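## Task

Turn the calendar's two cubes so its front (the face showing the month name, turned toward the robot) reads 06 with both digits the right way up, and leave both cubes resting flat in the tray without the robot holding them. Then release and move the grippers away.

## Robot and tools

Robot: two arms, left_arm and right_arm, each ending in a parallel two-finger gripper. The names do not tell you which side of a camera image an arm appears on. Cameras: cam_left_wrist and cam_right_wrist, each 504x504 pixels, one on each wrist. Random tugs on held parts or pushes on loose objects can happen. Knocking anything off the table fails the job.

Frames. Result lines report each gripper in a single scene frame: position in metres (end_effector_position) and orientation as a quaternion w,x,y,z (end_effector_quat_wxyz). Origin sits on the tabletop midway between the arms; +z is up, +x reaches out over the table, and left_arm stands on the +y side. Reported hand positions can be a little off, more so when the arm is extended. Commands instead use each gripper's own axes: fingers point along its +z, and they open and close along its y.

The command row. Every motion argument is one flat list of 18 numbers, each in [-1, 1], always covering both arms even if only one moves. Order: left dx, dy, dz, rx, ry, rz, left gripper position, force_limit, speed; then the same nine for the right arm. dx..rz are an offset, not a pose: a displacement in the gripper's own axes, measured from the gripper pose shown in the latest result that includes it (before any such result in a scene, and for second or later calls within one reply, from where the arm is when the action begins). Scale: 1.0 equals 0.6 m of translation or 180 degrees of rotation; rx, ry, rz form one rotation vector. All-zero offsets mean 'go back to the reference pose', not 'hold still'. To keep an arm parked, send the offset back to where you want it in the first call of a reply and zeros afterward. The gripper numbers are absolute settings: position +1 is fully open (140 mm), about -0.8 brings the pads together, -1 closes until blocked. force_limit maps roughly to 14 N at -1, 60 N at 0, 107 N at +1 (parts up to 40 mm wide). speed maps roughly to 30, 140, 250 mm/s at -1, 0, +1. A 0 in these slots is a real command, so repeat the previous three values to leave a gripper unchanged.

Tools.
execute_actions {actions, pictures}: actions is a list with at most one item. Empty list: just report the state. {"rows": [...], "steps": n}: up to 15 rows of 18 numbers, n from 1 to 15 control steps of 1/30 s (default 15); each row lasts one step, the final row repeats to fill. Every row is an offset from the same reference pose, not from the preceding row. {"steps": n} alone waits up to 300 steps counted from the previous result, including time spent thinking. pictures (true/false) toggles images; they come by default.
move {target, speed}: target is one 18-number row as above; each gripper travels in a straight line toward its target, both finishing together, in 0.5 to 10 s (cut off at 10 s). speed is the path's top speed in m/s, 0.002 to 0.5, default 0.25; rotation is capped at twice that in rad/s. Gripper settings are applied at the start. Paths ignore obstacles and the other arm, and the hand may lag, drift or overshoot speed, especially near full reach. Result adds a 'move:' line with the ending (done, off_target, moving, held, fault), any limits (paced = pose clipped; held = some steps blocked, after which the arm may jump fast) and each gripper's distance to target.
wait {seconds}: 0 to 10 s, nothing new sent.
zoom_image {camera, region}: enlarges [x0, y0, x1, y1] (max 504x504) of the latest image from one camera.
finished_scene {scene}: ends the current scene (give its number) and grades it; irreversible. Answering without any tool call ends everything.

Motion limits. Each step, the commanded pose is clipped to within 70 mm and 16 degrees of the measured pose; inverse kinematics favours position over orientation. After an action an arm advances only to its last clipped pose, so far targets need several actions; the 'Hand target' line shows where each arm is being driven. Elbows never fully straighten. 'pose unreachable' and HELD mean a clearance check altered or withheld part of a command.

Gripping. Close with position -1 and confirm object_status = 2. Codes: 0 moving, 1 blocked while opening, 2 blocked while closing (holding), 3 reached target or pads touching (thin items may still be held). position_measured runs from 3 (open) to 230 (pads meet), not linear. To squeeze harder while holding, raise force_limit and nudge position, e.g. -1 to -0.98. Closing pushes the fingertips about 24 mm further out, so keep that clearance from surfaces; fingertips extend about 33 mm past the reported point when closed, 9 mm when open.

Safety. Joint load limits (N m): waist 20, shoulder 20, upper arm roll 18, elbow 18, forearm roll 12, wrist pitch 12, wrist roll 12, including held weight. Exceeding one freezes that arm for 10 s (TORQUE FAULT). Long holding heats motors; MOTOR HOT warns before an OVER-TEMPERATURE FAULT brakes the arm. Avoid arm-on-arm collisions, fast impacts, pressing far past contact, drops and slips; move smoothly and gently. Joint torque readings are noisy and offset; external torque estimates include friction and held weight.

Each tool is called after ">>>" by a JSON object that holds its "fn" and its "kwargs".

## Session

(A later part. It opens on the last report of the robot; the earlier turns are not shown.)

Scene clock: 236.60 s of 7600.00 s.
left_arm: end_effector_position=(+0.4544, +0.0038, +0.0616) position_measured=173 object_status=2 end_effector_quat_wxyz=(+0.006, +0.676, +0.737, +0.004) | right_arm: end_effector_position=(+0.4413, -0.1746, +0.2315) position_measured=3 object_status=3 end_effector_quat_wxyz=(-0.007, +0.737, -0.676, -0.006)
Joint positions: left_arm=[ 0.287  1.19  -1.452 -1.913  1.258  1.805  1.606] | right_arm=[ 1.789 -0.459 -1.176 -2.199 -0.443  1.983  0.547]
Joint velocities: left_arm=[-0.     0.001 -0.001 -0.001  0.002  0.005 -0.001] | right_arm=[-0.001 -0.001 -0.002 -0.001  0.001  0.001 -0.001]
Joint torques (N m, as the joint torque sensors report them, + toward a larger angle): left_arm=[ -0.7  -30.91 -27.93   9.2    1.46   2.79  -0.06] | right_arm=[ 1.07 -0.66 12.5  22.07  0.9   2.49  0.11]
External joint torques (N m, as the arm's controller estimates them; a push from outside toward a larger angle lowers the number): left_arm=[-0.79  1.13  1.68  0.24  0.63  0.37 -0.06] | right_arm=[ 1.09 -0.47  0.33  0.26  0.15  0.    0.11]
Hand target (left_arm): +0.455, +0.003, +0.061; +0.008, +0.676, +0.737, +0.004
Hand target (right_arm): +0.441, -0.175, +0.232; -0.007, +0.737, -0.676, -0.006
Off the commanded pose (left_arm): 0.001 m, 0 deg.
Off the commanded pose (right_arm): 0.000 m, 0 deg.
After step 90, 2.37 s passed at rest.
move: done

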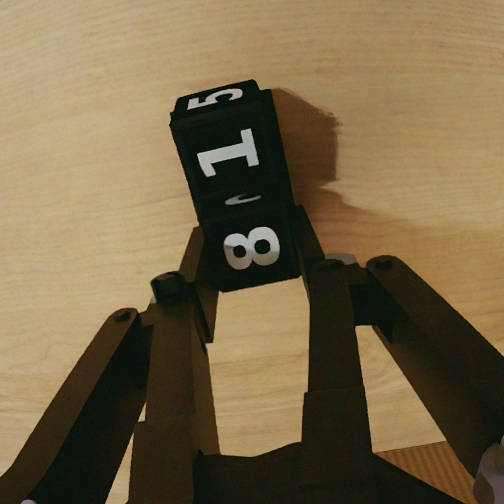

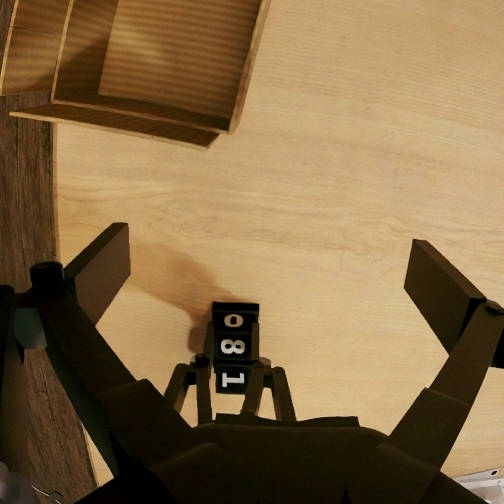

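>>> {"fn": "move", "kwargs": {"target": [0,0,0.006,0,0,0,-1,-0.3,-0.6,0,0,0,0,0,0,1,0,0], "speed": 0.01}}

>>> {"fn": "zoom_image", "kwargs": {"camera": "cam_right_wrist", "region": [170, 280, 300, 410]}}

Scene clock: 243.27 s of 7600.00 s.
left_arm: end_effector_position=(+0.4549, +0.0040, +0.0602) position_measured=173 object_status=2 end_effector_quat_wxyz=(+0.006, +0.676, +0.737, +0.004) | right_arm: end_effector_position=(+0.4413, -0.1746, +0.2315) position_measured=3 object_status=3 end_effector_quat_wxyz=(-0.007, +0.737, -0.676, -0.006)
Joint positions: left_arm=[ 0.287  1.19  -1.449 -1.913  1.259  1.808  1.606] | right_arm=[ 1.789 -0.459 -1.176 -2.199 -0.443  1.983  0.547]
Joint velocities: left_arm=[ 0.001  0.001 -0.001 -0.     0.001  0.001  0.001] | right_arm=[ 0.     0.001 -0.001 -0.    -0.001  0.    -0.   ]
Joint torques (N m, as the joint torque sensors report them, + toward a larger angle): left_arm=[ -0.87 -30.86 -26.37   7.61   1.61   2.72  -0.12] | right_arm=[ 0.62 -0.6  12.51 21.83  0.91  2.47  0.15]
External joint torques (N m, as the arm's controller estimates them; a push from outside toward a larger angle lowers the number): left_arm=[-0.93  1.27  3.29 -1.35  0.78  0.3  -0.12] | right_arm=[ 0.71 -0.4   0.4  -0.02  0.17 -0.02  0.15]
Hand target (left_arm): +0.454, +0.004, +0.058; +0.006, +0.676, +0.737, +0.004
Hand target (right_arm): +0.441, -0.175, +0.232; -0.007, +0.737, -0.676, -0.006
Off the commanded pose (left_arm): 0.002 m, 0 deg.
Off the commanded pose (right_arm): 0.000 m, 0 deg.
After step 90, 2.97 s passed at rest.
move: done

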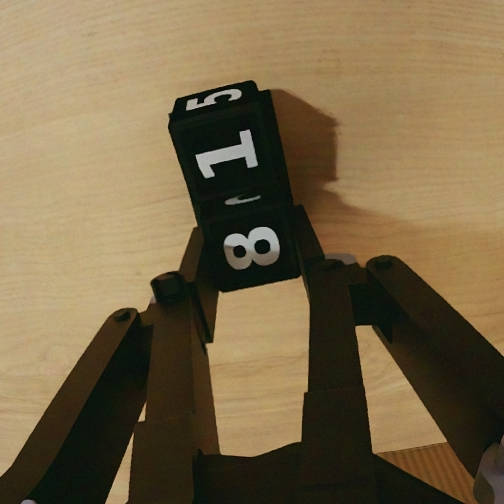

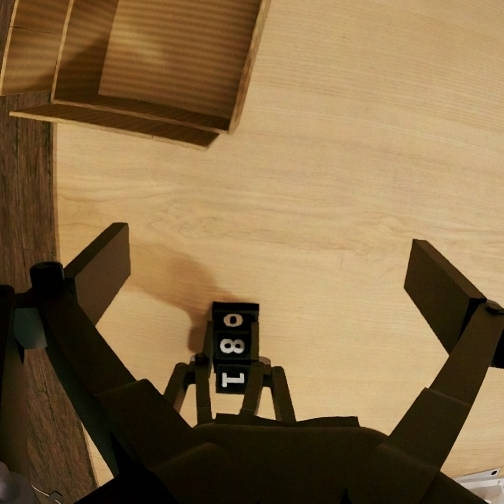

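Region (170, 280, 300, 410) of cam_right_wrist's 504x504 image, scaled by 3.877, with more detail than that image has.

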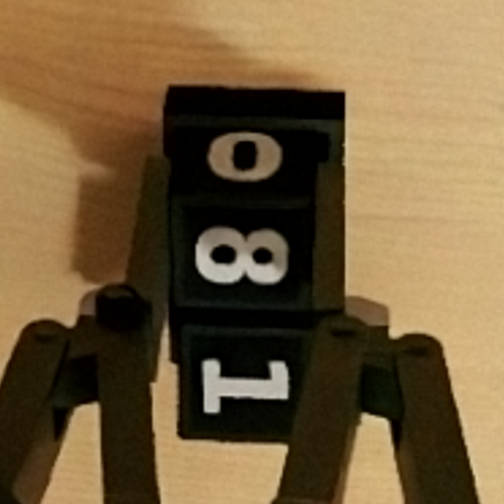

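>>> {"fn": "move", "kwargs": {"target": [0.006,-0.0015,-0.004,0,0,0,-1,-0.3,-0.6,0,0,0,0,0,0,1,0,0], "speed": 0.01}}

>>> {"fn": "move", "kwargs": {"target": [0,0,0.008,0,0,0,-1,-0.3,-0.6,0,0,0,0,0,0,1,0,0], "speed": 0.01}}

>>> {"fn": "zoom_image", "kwargs": {"camera": "cam_right_wrist", "region": [170, 280, 300, 410]}}

Scene clock: 250.70 s of 7600.00 s.
left_arm: end_effector_position=(+0.4543, +0.0069, +0.0616) position_measured=173 object_status=2 end_effector_quat_wxyz=(+0.007, +0.676, +0.737, +0.004) | right_arm: end_effector_position=(+0.4413, -0.1746, +0.2315) position_measured=3 object_status=3 end_effector_quat_wxyz=(-0.007, +0.737, -0.676, -0.006)
Joint positions: left_arm=[ 0.298  1.189 -1.455 -1.923  1.259  1.808  1.606] | right_arm=[ 1.789 -0.459 -1.176 -2.199 -0.443  1.983  0.547]
Joint velocities: left_arm=[ 0.002 -0.    -0.001 -0.004  0.    -0.001 -0.001] | right_arm=[ 0.001  0.001  0.001  0.001 -0.     0.001  0.002]
Joint torques (N m, as the joint torque sensors report them, + toward a larger angle): left_arm=[  1.33 -32.54 -29.56   7.63   0.25   2.14  -0.11] | right_arm=[ 0.66 -0.44 12.48 21.91  0.91  2.47  0.18]
External joint torques (N m, as the arm's controller estimates them; a push from outside toward a larger angle lowers the number): left_arm=[ 1.4  -0.75  0.05 -1.23 -0.58 -0.28 -0.11] | right_arm=[ 0.55 -0.31  0.15  0.07  0.16 -0.03  0.18]
Hand target (left_arm): +0.454, +0.008, +0.062; +0.006, +0.676, +0.737, +0.004
Hand target (right_arm): +0.441, -0.175, +0.232; -0.007, +0.737, -0.676, -0.006
Off the commanded pose (left_arm): 0.001 m, 0 deg.
Off the commanded pose (right_arm): 0.000 m, 0 deg.
After step 90, 3.73 s passed at rest.
move: done

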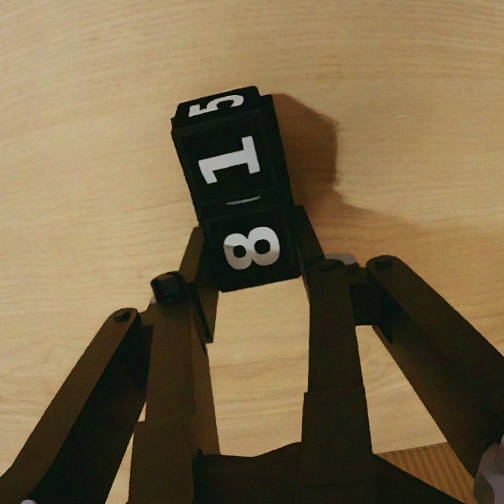

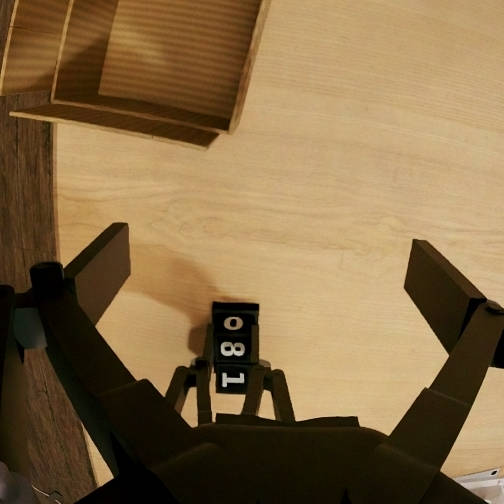

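Scene clock: 251.40 s of 7600.00 s.
left_arm: end_effector_position=(+0.4548, +0.0068, +0.0602) position_measured=173 object_status=2 end_effector_quat_wxyz=(+0.008, +0.676, +0.737, +0.004) | right_arm: end_effector_position=(+0.4413, -0.1746, +0.2315) position_measured=3 object_status=3 end_effector_quat_wxyz=(-0.007, +0.737, -0.676, -0.006)
Joint positions: left_arm=[ 0.298  1.19  -1.452 -1.923  1.261  1.811  1.606] | right_arm=[ 1.789 -0.459 -1.176 -2.199 -0.443  1.983  0.547]
Joint velocities: left_arm=[ 0.    -0.001 -0.     0.     0.001  0.003 -0.001] | right_arm=[-0.     0.    -0.001  0.001  0.001  0.001 -0.   ]
Joint torques (N m, as the joint torque sensors report them, + toward a larger angle): left_arm=[ -0.83 -29.96 -25.48   7.71   1.93   2.89  -0.14] | right_arm=[ 0.67 -0.42 12.47 21.8   0.9   2.48  0.16]
External joint torques (N m, as the arm's controller estimates them; a push from outside toward a larger angle lowers the number): left_arm=[-0.78  1.95  4.25 -1.18  1.1   0.45 -0.14] | right_arm=[ 0.66 -0.26  0.24 -0.07  0.16 -0.02  0.16]
Hand target (left_arm): +0.454, +0.007, +0.057; +0.007, +0.676, +0.737, +0.004
Hand target (right_arm): +0.441, -0.175, +0.232; -0.007, +0.737, -0.676, -0.006
Off the commanded pose (left_arm): 0.003 m, 0 deg.
Off the commanded pose (right_arm): 0.000 m, 0 deg.
move: done

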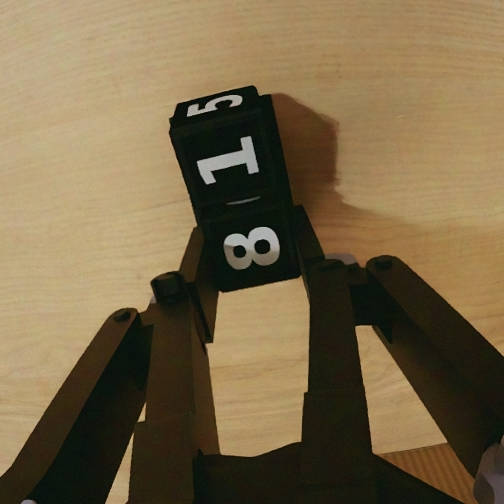

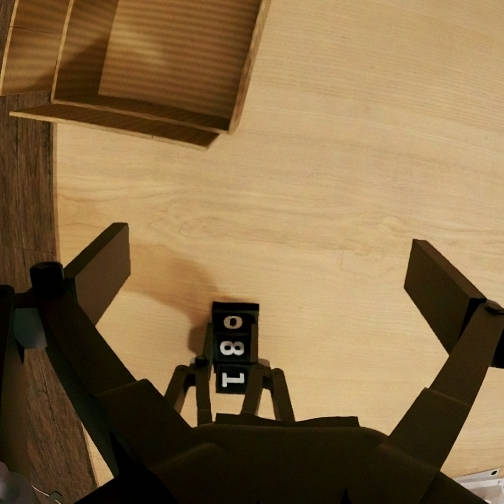

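Region (170, 280, 300, 410) of cam_right_wrist's 504x504 image, scaled by 3.877, with more detail than that image has.

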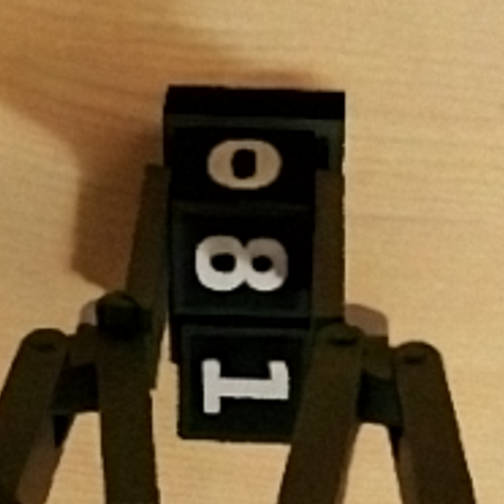

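>>> {"fn": "move", "kwargs": {"target": [0,-0.002,-0.002,0,0,0,0.1,-0.3,-0.9,0,0,0,0,0,0,1,0,0]}}

>>> {"fn": "move", "kwargs": {"target": [0,0,-0.12,0,0,0,0.1,-0.3,-0.9,0,0,0,0,0,0,1,0,0], "speed": 0.1}}

>>> {"fn": "zoom_image", "kwargs": {"camera": "cam_right_wrist", "region": [170, 280, 300, 410]}}

>>> {"fn": "zoom_image", "kwargs": {"camera": "cam_left_wrist", "region": [170, 100, 330, 260]}}

Scene clock: 261.00 s of 7600.00 s.
left_arm: end_effector_position=(+0.4540, +0.0061, +0.0606) position_measured=117 object_status=0 end_effector_quat_wxyz=(+0.008, +0.677, +0.736, +0.004) | right_arm: end_effector_position=(+0.4413, -0.1746, +0.2315) position_measured=3 object_status=3 end_effector_quat_wxyz=(-0.007, +0.737, -0.676, -0.006)
Joint positions: left_arm=[ 0.298  1.19  -1.453 -1.925  1.262  1.812  1.606] | right_arm=[ 1.789 -0.459 -1.176 -2.199 -0.443  1.983  0.547]
Joint velocities: left_arm=[-0.     0.    -0.001  0.     0.001  0.    -0.   ] | right_arm=[ 0.002  0.     0.     0.001 -0.002 -0.001  0.   ]
Joint torques (N m, as the joint torque sensors report them, + toward a larger angle): left_arm=[  0.94 -32.16 -29.66   7.05   0.38   2.19  -0.18] | right_arm=[ 0.87 -0.38 12.64 21.89  0.89  2.46  0.13]
External joint torques (N m, as the arm's controller estimates them; a push from outside toward a larger angle lowers the number): left_arm=[ 0.98 -0.44 -0.07 -1.84 -0.45 -0.24 -0.18] | right_arm=[ 0.76 -0.27  0.35  0.12  0.15 -0.03  0.13]
Hand target (left_arm): +0.454, +0.007, +0.061; +0.008, +0.676, +0.737, +0.004
Hand target (right_arm): +0.441, -0.175, +0.232; -0.007, +0.737, -0.676, -0.006
Off the commanded pose (left_arm): 0.001 m, 0 deg.
Off the commanded pose (right_arm): 0.000 m, 0 deg.
After step 90, 5.53 s passed at rest.
move: done

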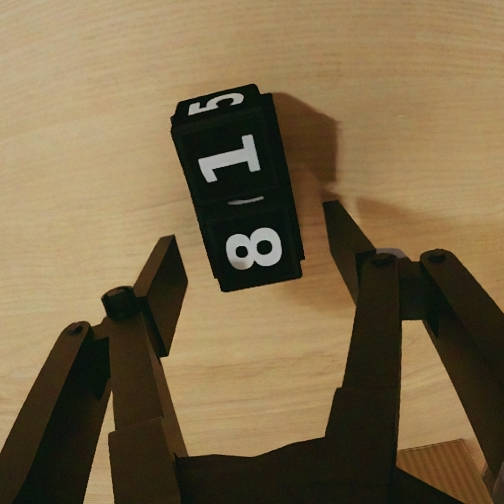

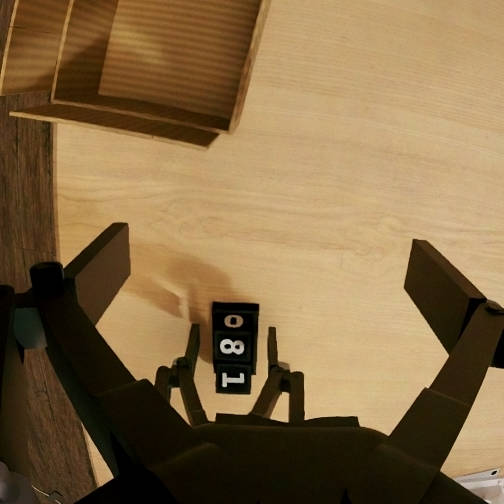

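Scene clock: 262.20 s of 7600.00 s.
left_arm: end_effector_position=(+0.4525, +0.0059, +0.1313) position_measured=117 object_status=3 end_effector_quat_wxyz=(+0.009, +0.675, +0.738, +0.004) | right_arm: end_effector_position=(+0.4413, -0.1746, +0.2315) position_measured=3 object_status=3 end_effector_quat_wxyz=(-0.007, +0.737, -0.676, -0.006)
Joint positions: left_arm=[ 0.323  1.125 -1.568 -1.895  1.165  1.72   1.627] | right_arm=[ 1.789 -0.459 -1.176 -2.199 -0.443  1.983  0.547]
Joint velocities: left_arm=[-0.001 -0.001  0.     0.001 -0.003 -0.012  0.007] | right_arm=[-0.     0.001 -0.     0.001 -0.     0.     0.   ]
Joint torques (N m, as the joint torque sensors report them, + toward a larger angle): left_arm=[  1.2  -30.01 -28.72  10.92   0.22   2.13   0.13] | right_arm=[ 0.86 -0.64 12.71 22.04  0.87  2.5   0.15]
External joint torques (N m, as the arm's controller estimates them; a push from outside toward a larger angle lowers the number): left_arm=[ 1.31  0.36  0.47  0.36 -0.63 -0.32  0.13] | right_arm=[ 0.91 -0.46  0.55  0.19  0.13  0.01  0.15]
Hand target (left_arm): +0.453, +0.007, +0.132; +0.008, +0.677, +0.736, +0.004
Hand target (right_arm): +0.441, -0.175, +0.232; -0.007, +0.737, -0.676, -0.006
Off the commanded pose (left_arm): 0.001 m, 0 deg.
Off the commanded pose (right_arm): 0.000 m, 0 deg.
move: done

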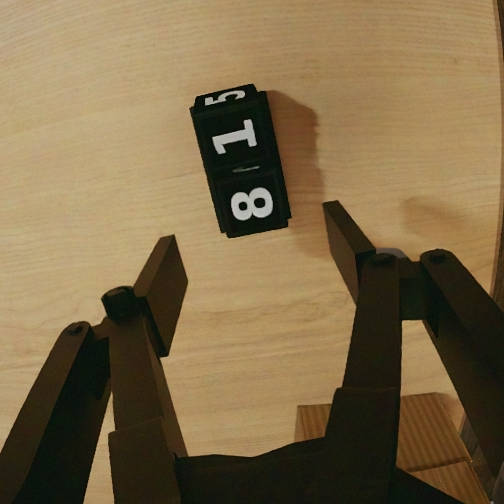

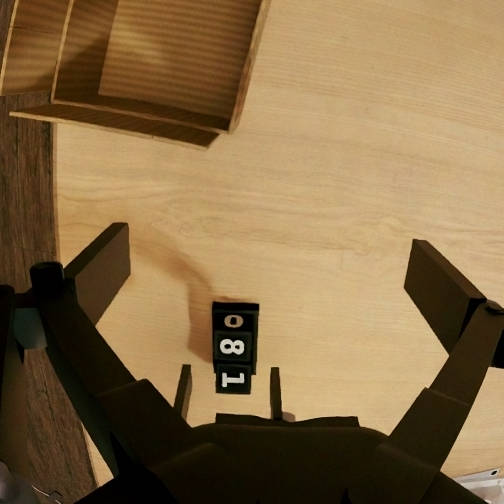

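Region (170, 280, 300, 410) of cam_right_wrist's 504x504 image, scaled by 3.877, with more detail than that image has.

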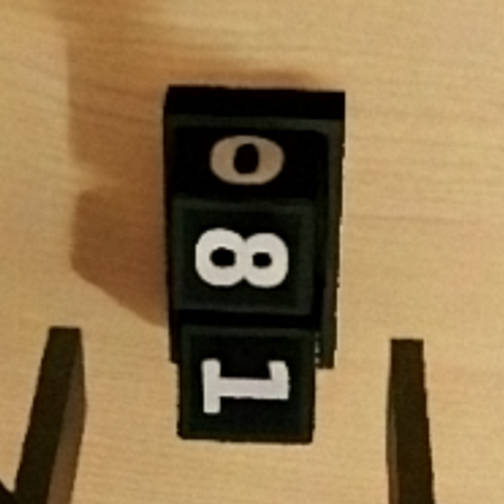

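Region (170, 100, 330, 260) of cam_left_wrist's 504x504 image, scaled by 3.150, with more detail than that image has.

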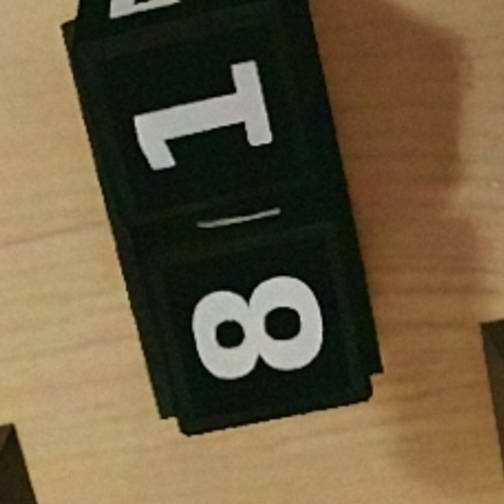

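>>> {"fn": "move", "kwargs": {"target": [0.035,0,0.112,0,0,0,0.1,-0.3,-0.9,0,0,0,0,0,0,1,0,0], "speed": 0.1}}

>>> {"fn": "move", "kwargs": {"target": [0,0,0,0,0,0,-1,-0.6,-0.9,0,0,0,0,0,0,1,0,0]}}

>>> {"fn": "zoom_image", "kwargs": {"camera": "cam_right_wrist", "region": [170, 280, 300, 410]}}

Scene clock: 269.30 s of 7600.00 s.
left_arm: end_effector_position=(+0.4513, +0.0261, +0.0645) position_measured=117 object_status=3 end_effector_quat_wxyz=(+0.008, +0.677, +0.736, +0.004) | right_arm: end_effector_position=(+0.4413, -0.1746, +0.2315) position_measured=3 object_status=3 end_effector_quat_wxyz=(-0.007, +0.737, -0.676, -0.006)
Joint positions: left_arm=[ 0.363  1.182 -1.476 -1.981  1.26   1.811  1.613] | right_arm=[ 1.789 -0.459 -1.176 -2.199 -0.443  1.983  0.547]
Joint velocities: left_arm=[ 0.    -0.001 -0.001 -0.002  0.004  0.012 -0.006] | right_arm=[ 0.    -0.001  0.    -0.     0.    -0.001 -0.   ]
Joint torques (N m, as the joint torque sensors report them, + toward a larger angle): left_arm=[  0.84 -29.63 -27.73   7.13   1.45   2.8   -0.34] | right_arm=[ 0.76 -0.44 12.65 22.05  0.88  2.46  0.16]
External joint torques (N m, as the arm's controller estimates them; a push from outside toward a larger angle lowers the number): left_arm=[ 0.82  0.47  1.71 -1.78  0.63  0.38 -0.34] | right_arm=[ 0.83 -0.22  0.49  0.19  0.14 -0.04  0.16]
Hand target (left_arm): +0.452, +0.026, +0.064; +0.009, +0.675, +0.738, +0.004
Hand target (right_arm): +0.441, -0.175, +0.232; -0.007, +0.737, -0.676, -0.006
Off the commanded pose (left_arm): 0.001 m, 0 deg.
Off the commanded pose (right_arm): 0.000 m, 0 deg.
After step 90, 2.93 s passed at rest.
move: done

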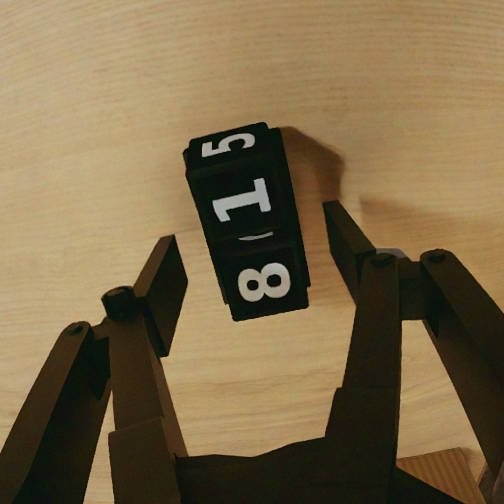

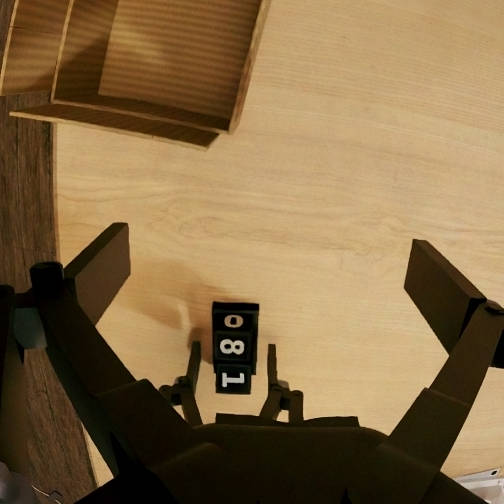

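Scene clock: 270.33 s of 7600.00 s.
left_arm: end_effector_position=(+0.4513, +0.0260, +0.0647) position_measured=172 object_status=0 end_effector_quat_wxyz=(+0.008, +0.677, +0.736, +0.004) | right_arm: end_effector_position=(+0.4413, -0.1746, +0.2315) position_measured=3 object_status=3 end_effector_quat_wxyz=(-0.007, +0.737, -0.676, -0.006)
Joint positions: left_arm=[ 0.363  1.182 -1.476 -1.981  1.26   1.811  1.613] | right_arm=[ 1.789 -0.459 -1.176 -2.199 -0.443  1.983  0.547]
Joint velocities: left_arm=[-0.001 -0.001  0.001 -0.001  0.001 -0.    -0.   ] | right_arm=[-0.001 -0.001  0.001 -0.002  0.     0.     0.   ]
Joint torques (N m, as the joint torque sensors report them, + toward a larger angle): left_arm=[  0.25 -29.87 -28.3    8.21   0.83   2.42  -0.07] | right_arm=[ 0.86 -0.49 12.19 21.93  0.91  2.53  0.13]
External joint torques (N m, as the arm's controller estimates them; a push from outside toward a larger angle lowers the number): left_arm=[ 0.51  0.22  1.21 -0.57  0.02 -0.02 -0.07] | right_arm=[ 0.84 -0.3  -0.06  0.06  0.16  0.03  0.13]
Hand target (left_arm): +0.451, +0.026, +0.065; +0.008, +0.677, +0.736, +0.004
Hand target (right_arm): +0.441, -0.175, +0.232; -0.007, +0.737, -0.676, -0.006
Off the commanded pose (left_arm): 0.000 m, 0 deg.
Off the commanded pose (right_arm): 0.000 m, 0 deg.
move: done

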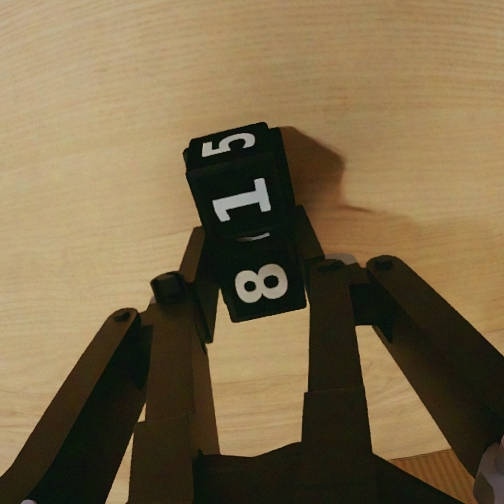

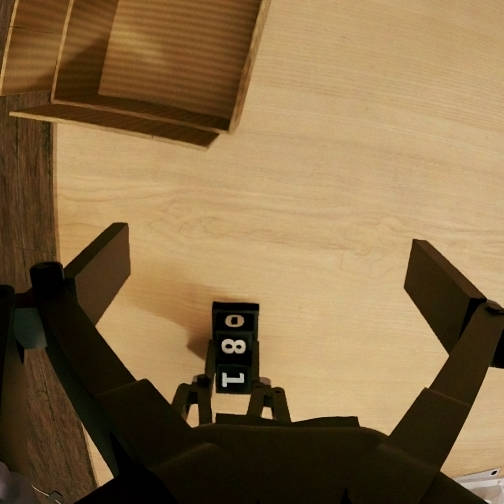

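Region (170, 280, 300, 410) of cam_right_wrist's 504x504 image, scaled by 3.877, with more detail than that image has.

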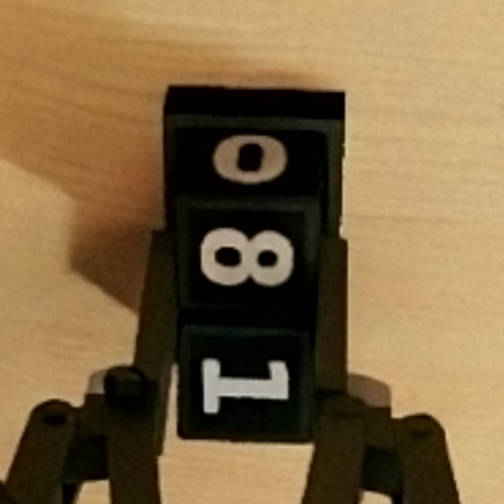

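>>> {"fn": "move", "kwargs": {"target": [0,0,0,0,0,0,0.1,-0.6,-0.9,0,0,0,0,0,0,1,0,0]}}

>>> {"fn": "move", "kwargs": {"target": [0,0,-0.11,0,0,0,0.1,-0.6,0,0,0,0,0,0,0,1,0,0], "speed": 0.15}}

>>> {"fn": "move", "kwargs": {"target": [0,-0.22,0,0,0,-0.5,1,-0.6,0,0.15,0,0,0,0,0,1,0,0], "speed": 0.4}}

>>> {"fn": "zoom_image", "kwargs": {"camera": "cam_left_wrist", "region": [150, 220, 370, 440]}}

Scene clock: 281.60 s of 7600.00 s.
left_arm: end_effector_position=(+0.4513, +0.0260, +0.0647) position_measured=117 object_status=0 end_effector_quat_wxyz=(+0.008, +0.677, +0.736, +0.004) | right_arm: end_effector_position=(+0.4413, -0.1746, +0.2315) position_measured=3 object_status=3 end_effector_quat_wxyz=(-0.007, +0.737, -0.676, -0.006)
Joint positions: left_arm=[ 0.363  1.182 -1.476 -1.981  1.26   1.811  1.613] | right_arm=[ 1.789 -0.459 -1.176 -2.199 -0.443  1.983  0.547]
Joint velocities: left_arm=[ 0.    -0.001  0.    -0.001  0.001 -0.001 -0.   ] | right_arm=[ 0.001 -0.     0.     0.    -0.     0.    -0.   ]
Joint torques (N m, as the joint torque sensors report them, + toward a larger angle): left_arm=[  0.19 -30.13 -28.42   8.29   0.85   2.44  -0.07] | right_arm=[ 0.55 -0.47 12.36 21.96  0.88  2.48  0.11]
External joint torques (N m, as the arm's controller estimates them; a push from outside toward a larger angle lowers the number): left_arm=[ 0.3   0.03  1.1  -0.57  0.03  0.01 -0.07] | right_arm=[ 0.48 -0.34  0.09  0.15  0.13 -0.01  0.11]
Hand target (left_arm): +0.451, +0.026, +0.065; +0.008, +0.677, +0.736, +0.004
Hand target (right_arm): +0.441, -0.175, +0.232; -0.007, +0.737, -0.676, -0.006
Off the commanded pose (left_arm): 0.000 m, 0 deg.
Off the commanded pose (right_arm): 0.000 m, 0 deg.
After step 90, 7.23 s passed at rest.
move: done

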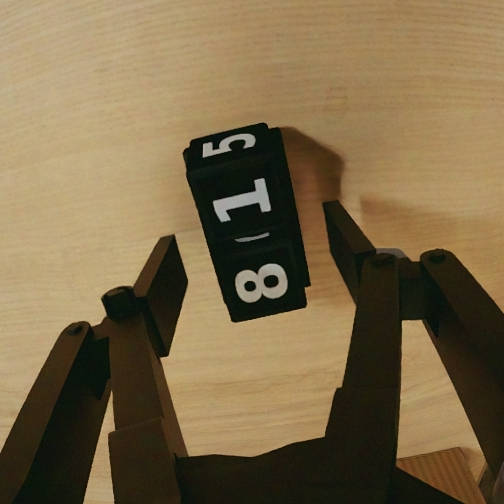

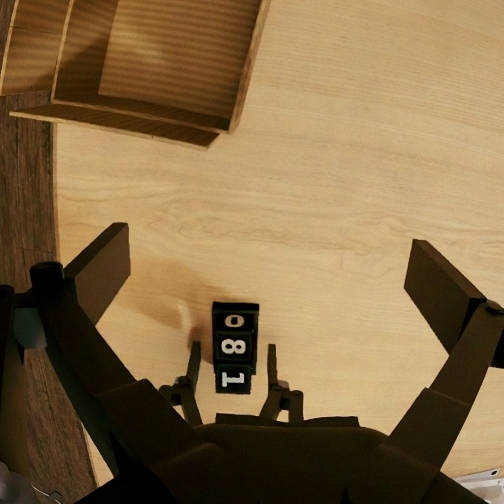

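Scene clock: 282.57 s of 7600.00 s.
left_arm: end_effector_position=(+0.4498, +0.0256, +0.1295) position_measured=117 object_status=3 end_effector_quat_wxyz=(+0.009, +0.675, +0.737, +0.005) | right_arm: end_effector_position=(+0.4413, -0.1746, +0.2315) position_measured=3 object_status=3 end_effector_quat_wxyz=(-0.007, +0.737, -0.676, -0.006)
Joint positions: left_arm=[ 0.388  1.125 -1.587 -1.954  1.167  1.727  1.632] | right_arm=[ 1.789 -0.459 -1.176 -2.199 -0.443  1.983  0.547]
Joint velocities: left_arm=[ 0.001 -0.001  0.001 -0.001 -0.002 -0.012  0.009] | right_arm=[ 0.002 -0.    -0.     0.001 -0.    -0.001 -0.001]
Joint torques (N m, as the joint torque sensors report them, + toward a larger angle): left_arm=[  0.88 -28.72 -28.56  10.43   0.14   2.     0.27] | right_arm=[ 0.67 -0.49 12.56 22.11  0.91  2.51  0.12]
External joint torques (N m, as the arm's controller estimates them; a push from outside toward a larger angle lowers the number): left_arm=[ 0.98 -0.02  0.36 -0.02 -0.71 -0.43  0.27] | right_arm=[ 0.68 -0.3   0.38  0.28  0.17  0.02  0.12]
Hand target (left_arm): +0.450, +0.027, +0.130; +0.007, +0.677, +0.736, +0.005
Hand target (right_arm): +0.441, -0.175, +0.232; -0.007, +0.737, -0.676, -0.006
Off the commanded pose (left_arm): 0.001 m, 0 deg.
Off the commanded pose (right_arm): 0.000 m, 0 deg.
move: done

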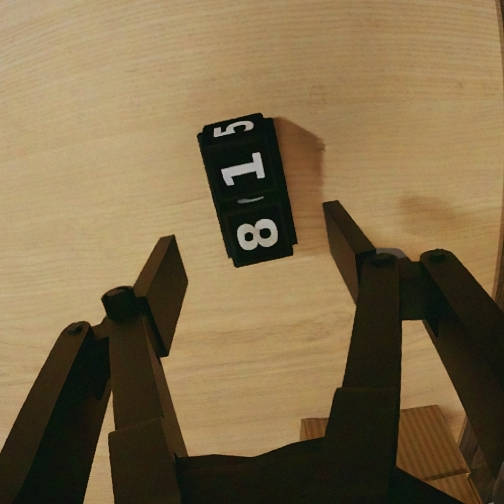

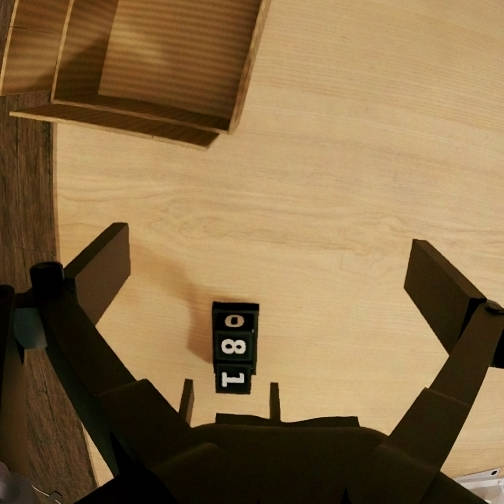

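Scene clock: 285.63 s of 7600.00 s.
left_arm: end_effector_position=(+0.3199, +0.0183, +0.1235) position_measured=3 object_status=3 end_effector_quat_wxyz=(+0.008, -0.041, +0.999, +0.001) | right_arm: end_effector_position=(+0.4488, -0.2609, +0.2304) position_measured=3 object_status=3 end_effector_quat_wxyz=(-0.010, +0.736, -0.677, -0.007)
Joint positions: left_arm=[ 0.509  0.455 -1.583 -2.309  0.601  2.216  0.143] | right_arm=[ 1.642 -0.569 -1.177 -2.226 -0.54   1.943  0.452]
Joint velocities: left_arm=[ 0.002 -0.008  0.    -0.002 -0.009  0.012 -0.019] | right_arm=[-0.001  0.     0.     0.     0.     0.    -0.005]
Joint torques (N m, as the joint torque sensors report them, + toward a larger angle): left_arm=[  1.56 -12.26 -13.63  18.3    0.12   2.89  -0.27] | right_arm=[-0.52  2.25 14.27 20.04  0.09  2.   -0.13]
External joint torques (N m, as the arm's controller estimates them; a push from outside toward a larger angle lowers the number): left_arm=[ 1.6  -1.81 -0.47 -1.71 -0.52  0.4  -0.27] | right_arm=[-0.58 -0.49 -0.49 -0.74 -0.68 -0.51 -0.12]
Hand target (left_arm): +0.319, +0.018, +0.124; +0.008, -0.048, +0.999, -0.001
Hand target (right_arm): +0.448, -0.264, +0.229; -0.007, +0.737, -0.676, -0.007
Off the commanded pose (left_arm): 0.006 m, 1 deg.
Off the commanded pose (right_arm): 0.003 m, 0 deg.
move: off_target (left_arm); limits=paced

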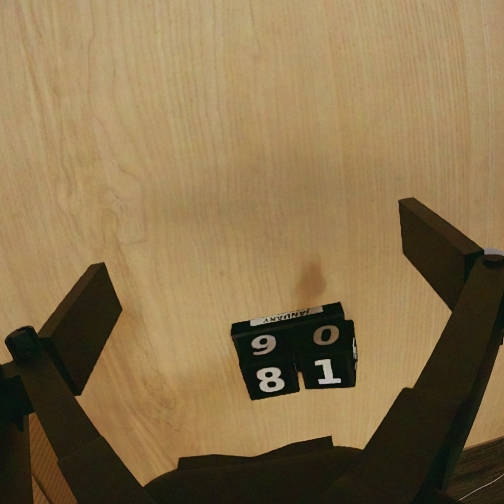

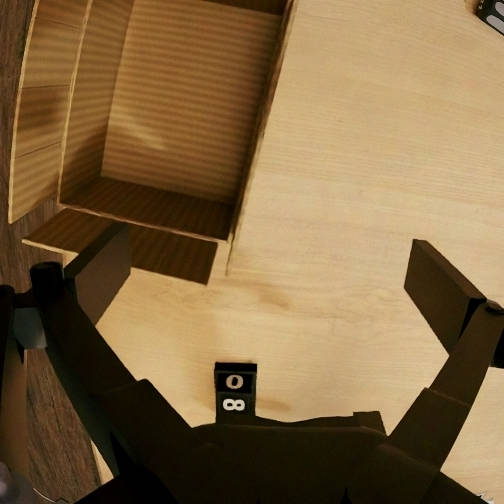

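Region (150, 220, 370, 440) of cam_left_wrist's 504x504 image, scaled by 2.291, with more detail than that image has.

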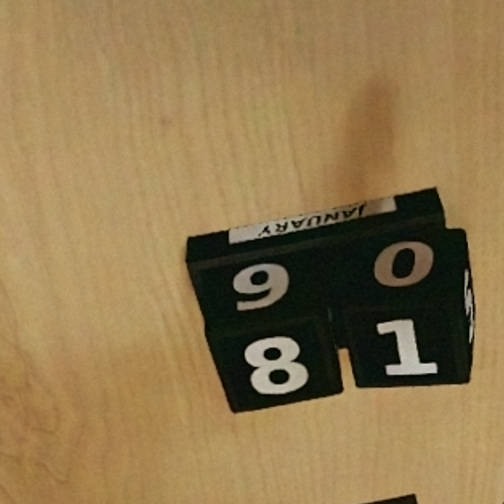

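>>> {"fn": "zoom_image", "kwargs": {"camera": "cam_left_wrist", "region": [225, 295, 365, 405]}}

>>> {"fn": "move", "kwargs": {"target": [0.05,-0.2,-0.05,0,0,0,1,-0.6,0,0,0,0,0,0,0,1,0,0]}}

>>> {"fn": "zoom_image", "kwargs": {"camera": "cam_left_wrist", "region": [225, 250, 445, 470]}}

Region (225, 295, 365, 405) of cam_left_wrist's 504x504 image, scaled by 3.600, with more detail than that image has; it fills the top 396 rows of this view, and the rest is white.

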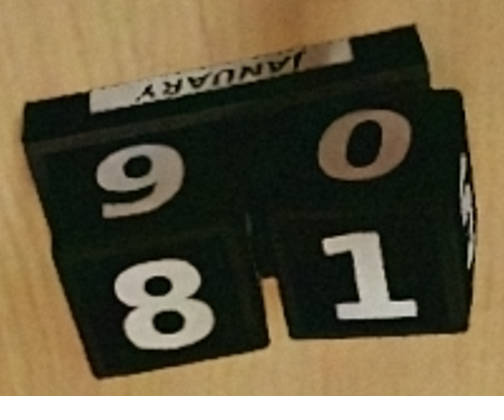

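Scene clock: 292.63 s of 7600.00 s.
left_arm: end_effector_position=(+0.3002, -0.1047, +0.1571) position_measured=3 object_status=3 end_effector_quat_wxyz=(+0.010, -0.036, +0.999, -0.003) | right_arm: end_effector_position=(+0.4488, -0.2609, +0.2303) position_measured=3 object_status=3 end_effector_quat_wxyz=(-0.010, +0.736, -0.677, -0.007)
Joint positions: left_arm=[-0.082  0.508 -1.233 -1.954  0.572  2.074  0.053] | right_arm=[ 1.642 -0.569 -1.177 -2.227 -0.54   1.943  0.451]
Joint velocities: left_arm=[-0.005 -0.001  0.003  0.    -0.003 -0.01  -0.01 ] | right_arm=[-0.001 -0.     0.    -0.     0.001 -0.     0.001]
Joint torques (N m, as the joint torque sensors report them, + toward a larger angle): left_arm=[ -0.73 -26.29 -13.53  21.15   0.01   2.14  -0.25] | right_arm=[ 0.6   2.45 15.08 20.95  1.    2.54  0.17]
External joint torques (N m, as the arm's controller estimates them; a push from outside toward a larger angle lowers the number): left_arm=[-0.74 -0.94  1.17  0.14 -0.71 -0.37 -0.25] | right_arm=[ 0.64 -0.2   0.37  0.08  0.24  0.02  0.17]
Hand target (left_arm): +0.300, -0.104, +0.157; +0.010, -0.041, +0.999, -0.001
Hand target (right_arm): +0.449, -0.261, +0.230; -0.010, +0.736, -0.677, -0.007
Off the commanded pose (left_arm): 0.004 m, 1 deg.
Off the commanded pose (right_arm): 0.000 m, 0 deg.
After step 90, 2.77 s passed at rest.
move: off_target (left_arm)

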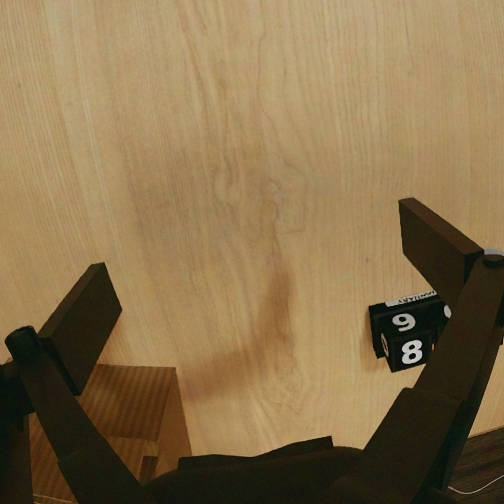

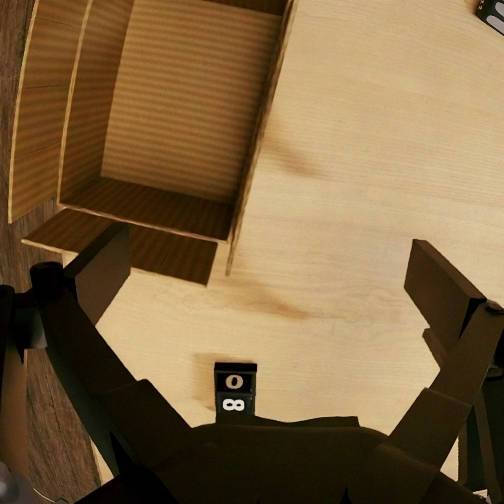

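Region (225, 250, 445, 470) of cam_left_wrist's 504x504 image, scaled by 2.291, with more detail than that image has.

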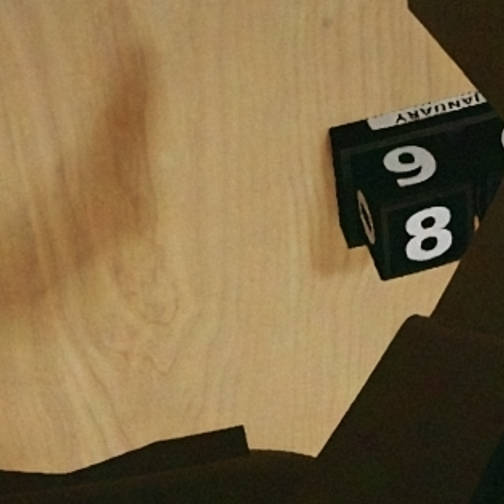

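>>> {"fn": "move", "kwargs": {"target": [-0.268,0.2,0.03,0,0,0.004,1,-0.6,0,0,0,0,0,0,0,1,0,0]}}

>>> {"fn": "move", "kwargs": {"target": [0,0,0.12,0,0,0,1,-0.6,0,0,0,0,0,0,0,1,0,0], "speed": 0.12}}

>>> {"fn": "move", "kwargs": {"target": [0,0,0,0,0,0,0.3,-0.8,-0.6,0,0,0,0,0,0,1,0,0]}}

Scene clock: 306.33 s of 7600.00 s.
left_arm: end_effector_position=(+0.4499, +0.0233, +0.1389) position_measured=3 object_status=3 end_effector_quat_wxyz=(+0.007, -0.036, +0.999, -0.003) | right_arm: end_effector_position=(+0.4488, -0.2609, +0.2303) position_measured=3 object_status=3 end_effector_quat_wxyz=(-0.010, +0.736, -0.677, -0.007)
Joint positions: left_arm=[ 0.308  0.599 -1.296 -1.988  0.677  2.077  0.322] | right_arm=[ 1.642 -0.569 -1.177 -2.227 -0.54   1.943  0.451]
Joint velocities: left_arm=[ 0.002  0.003 -0.     0.     0.004 -0.004  0.027] | right_arm=[-0.001 -0.001  0.     0.     0.002  0.001  0.   ]
Joint torques (N m, as the joint torque sensors report them, + toward a larger angle): left_arm=[  1.23 -24.48 -17.67  19.53   1.4    2.09   0.12] | right_arm=[ 0.66  2.45 14.99 20.69  0.92  2.5   0.17]
External joint torques (N m, as the arm's controller estimates them; a push from outside toward a larger angle lowers the number): left_arm=[ 1.25  0.6  -0.31 -0.11  0.7  -0.42  0.12] | right_arm=[ 0.74 -0.22  0.35 -0.14  0.16  0.    0.17]
Hand target (left_arm): +0.451, +0.024, +0.139; +0.008, -0.029, +1.000, -0.003
Hand target (right_arm): +0.449, -0.261, +0.230; -0.010, +0.736, -0.677, -0.007
Off the commanded pose (left_arm): 0.005 m, 1 deg.
Off the commanded pose (right_arm): 0.000 m, 0 deg.
After step 90, 9.10 s passed at rest.
move: off_target (left_arm)

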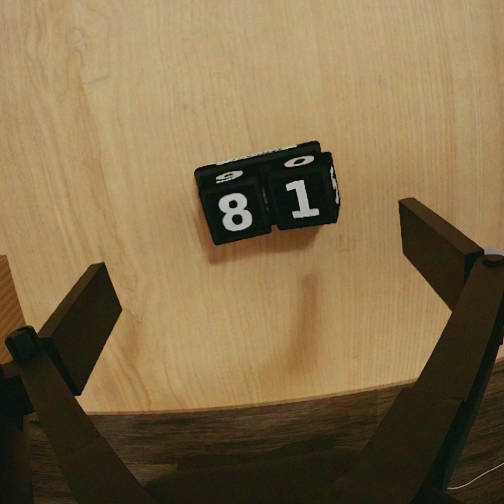

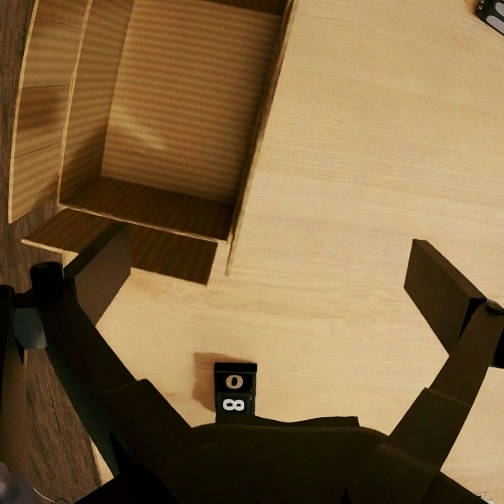

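Scene clock: 307.47 s of 7600.00 s.
left_arm: end_effector_position=(+0.4503, +0.0228, +0.0677) position_measured=3 object_status=3 end_effector_quat_wxyz=(+0.005, -0.032, +0.999, -0.003) | right_arm: end_effector_position=(+0.4488, -0.2609, +0.2303) position_measured=3 object_status=3 end_effector_quat_wxyz=(-0.010, +0.736, -0.677, -0.007)
Joint positions: left_arm=[ 0.199  0.678 -1.139 -2.019  0.78   2.191  0.274] | right_arm=[ 1.642 -0.569 -1.177 -2.227 -0.54   1.943  0.451]
Joint velocities: left_arm=[-0.002 -0.003  0.004 -0.    -0.001  0.014 -0.014] | right_arm=[-0.    -0.001 -0.002  0.    -0.     0.001 -0.001]
Joint torques (N m, as the joint torque sensors report them, + toward a larger angle): left_arm=[ -0.22 -30.28 -16.78  16.94   1.23   2.9   -0.35] | right_arm=[ 0.77  2.42 14.98 21.01  0.92  2.5   0.13]
External joint torques (N m, as the arm's controller estimates them; a push from outside toward a larger angle lowers the number): left_arm=[-0.21 -0.56  1.47 -0.99  0.59  0.39 -0.35] | right_arm=[ 0.92 -0.19  0.42  0.15  0.16  0.    0.13]
Hand target (left_arm): +0.451, +0.022, +0.068; +0.007, -0.036, +0.999, -0.004
Hand target (right_arm): +0.449, -0.261, +0.230; -0.010, +0.736, -0.677, -0.007
Off the commanded pose (left_arm): 0.001 m, 1 deg.
Off the commanded pose (right_arm): 0.000 m, 0 deg.
move: done

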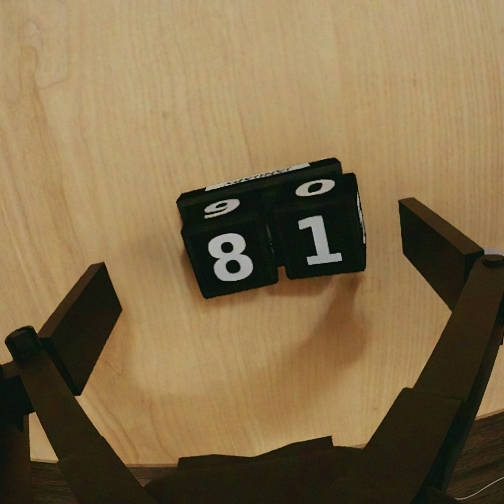

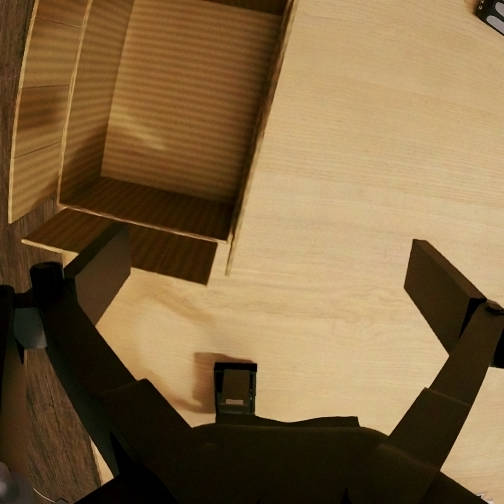

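Scene clock: 308.43 s of 7600.00 s.
left_arm: end_effector_position=(+0.4503, +0.0227, +0.0677) position_measured=91 object_status=3 end_effector_quat_wxyz=(+0.005, -0.032, +0.999, -0.003) | right_arm: end_effector_position=(+0.4488, -0.2609, +0.2303) position_measured=3 object_status=3 end_effector_quat_wxyz=(-0.010, +0.736, -0.677, -0.007)
Joint positions: left_arm=[ 0.199  0.678 -1.139 -2.019  0.78   2.191  0.274] | right_arm=[ 1.642 -0.569 -1.177 -2.227 -0.54   1.943  0.451]
Joint velocities: left_arm=[-0.002 -0.    -0.    -0.001 -0.001  0.    -0.   ] | right_arm=[ 0.001  0.001 -0.001 -0.002 -0.     0.    -0.   ]
Joint torques (N m, as the joint torque sensors report them, + toward a larger angle): left_arm=[ -0.01 -29.46 -17.59  17.11   0.65   2.5   -0.07] | right_arm=[ 0.82  2.43 14.79 20.73  0.94  2.46  0.15]
External joint torques (N m, as the arm's controller estimates them; a push from outside toward a larger angle lowers the number): left_arm=[ 0.23  0.34  0.84 -0.76  0.   -0.02 -0.07] | right_arm=[ 0.84 -0.27  0.13 -0.04  0.18 -0.04  0.15]
Hand target (left_arm): +0.450, +0.023, +0.068; +0.005, -0.032, +0.999, -0.003
Hand target (right_arm): +0.449, -0.261, +0.230; -0.010, +0.736, -0.677, -0.007
Off the commanded pose (left_arm): 0.000 m, 0 deg.
Off the commanded pose (right_arm): 0.000 m, 0 deg.
move: done

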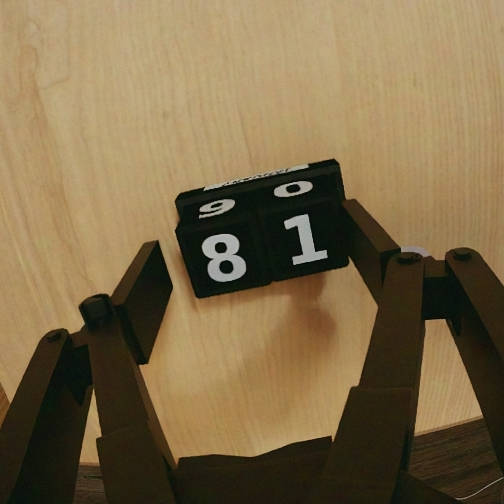

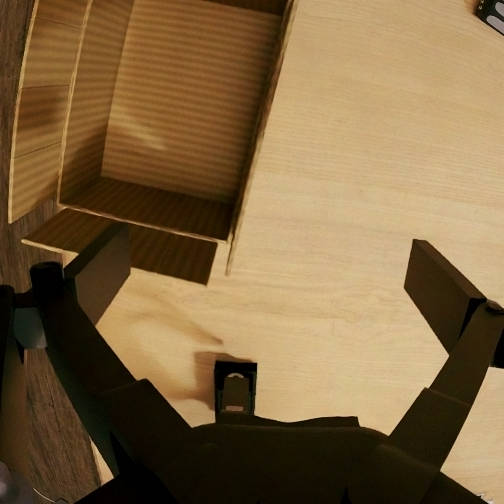

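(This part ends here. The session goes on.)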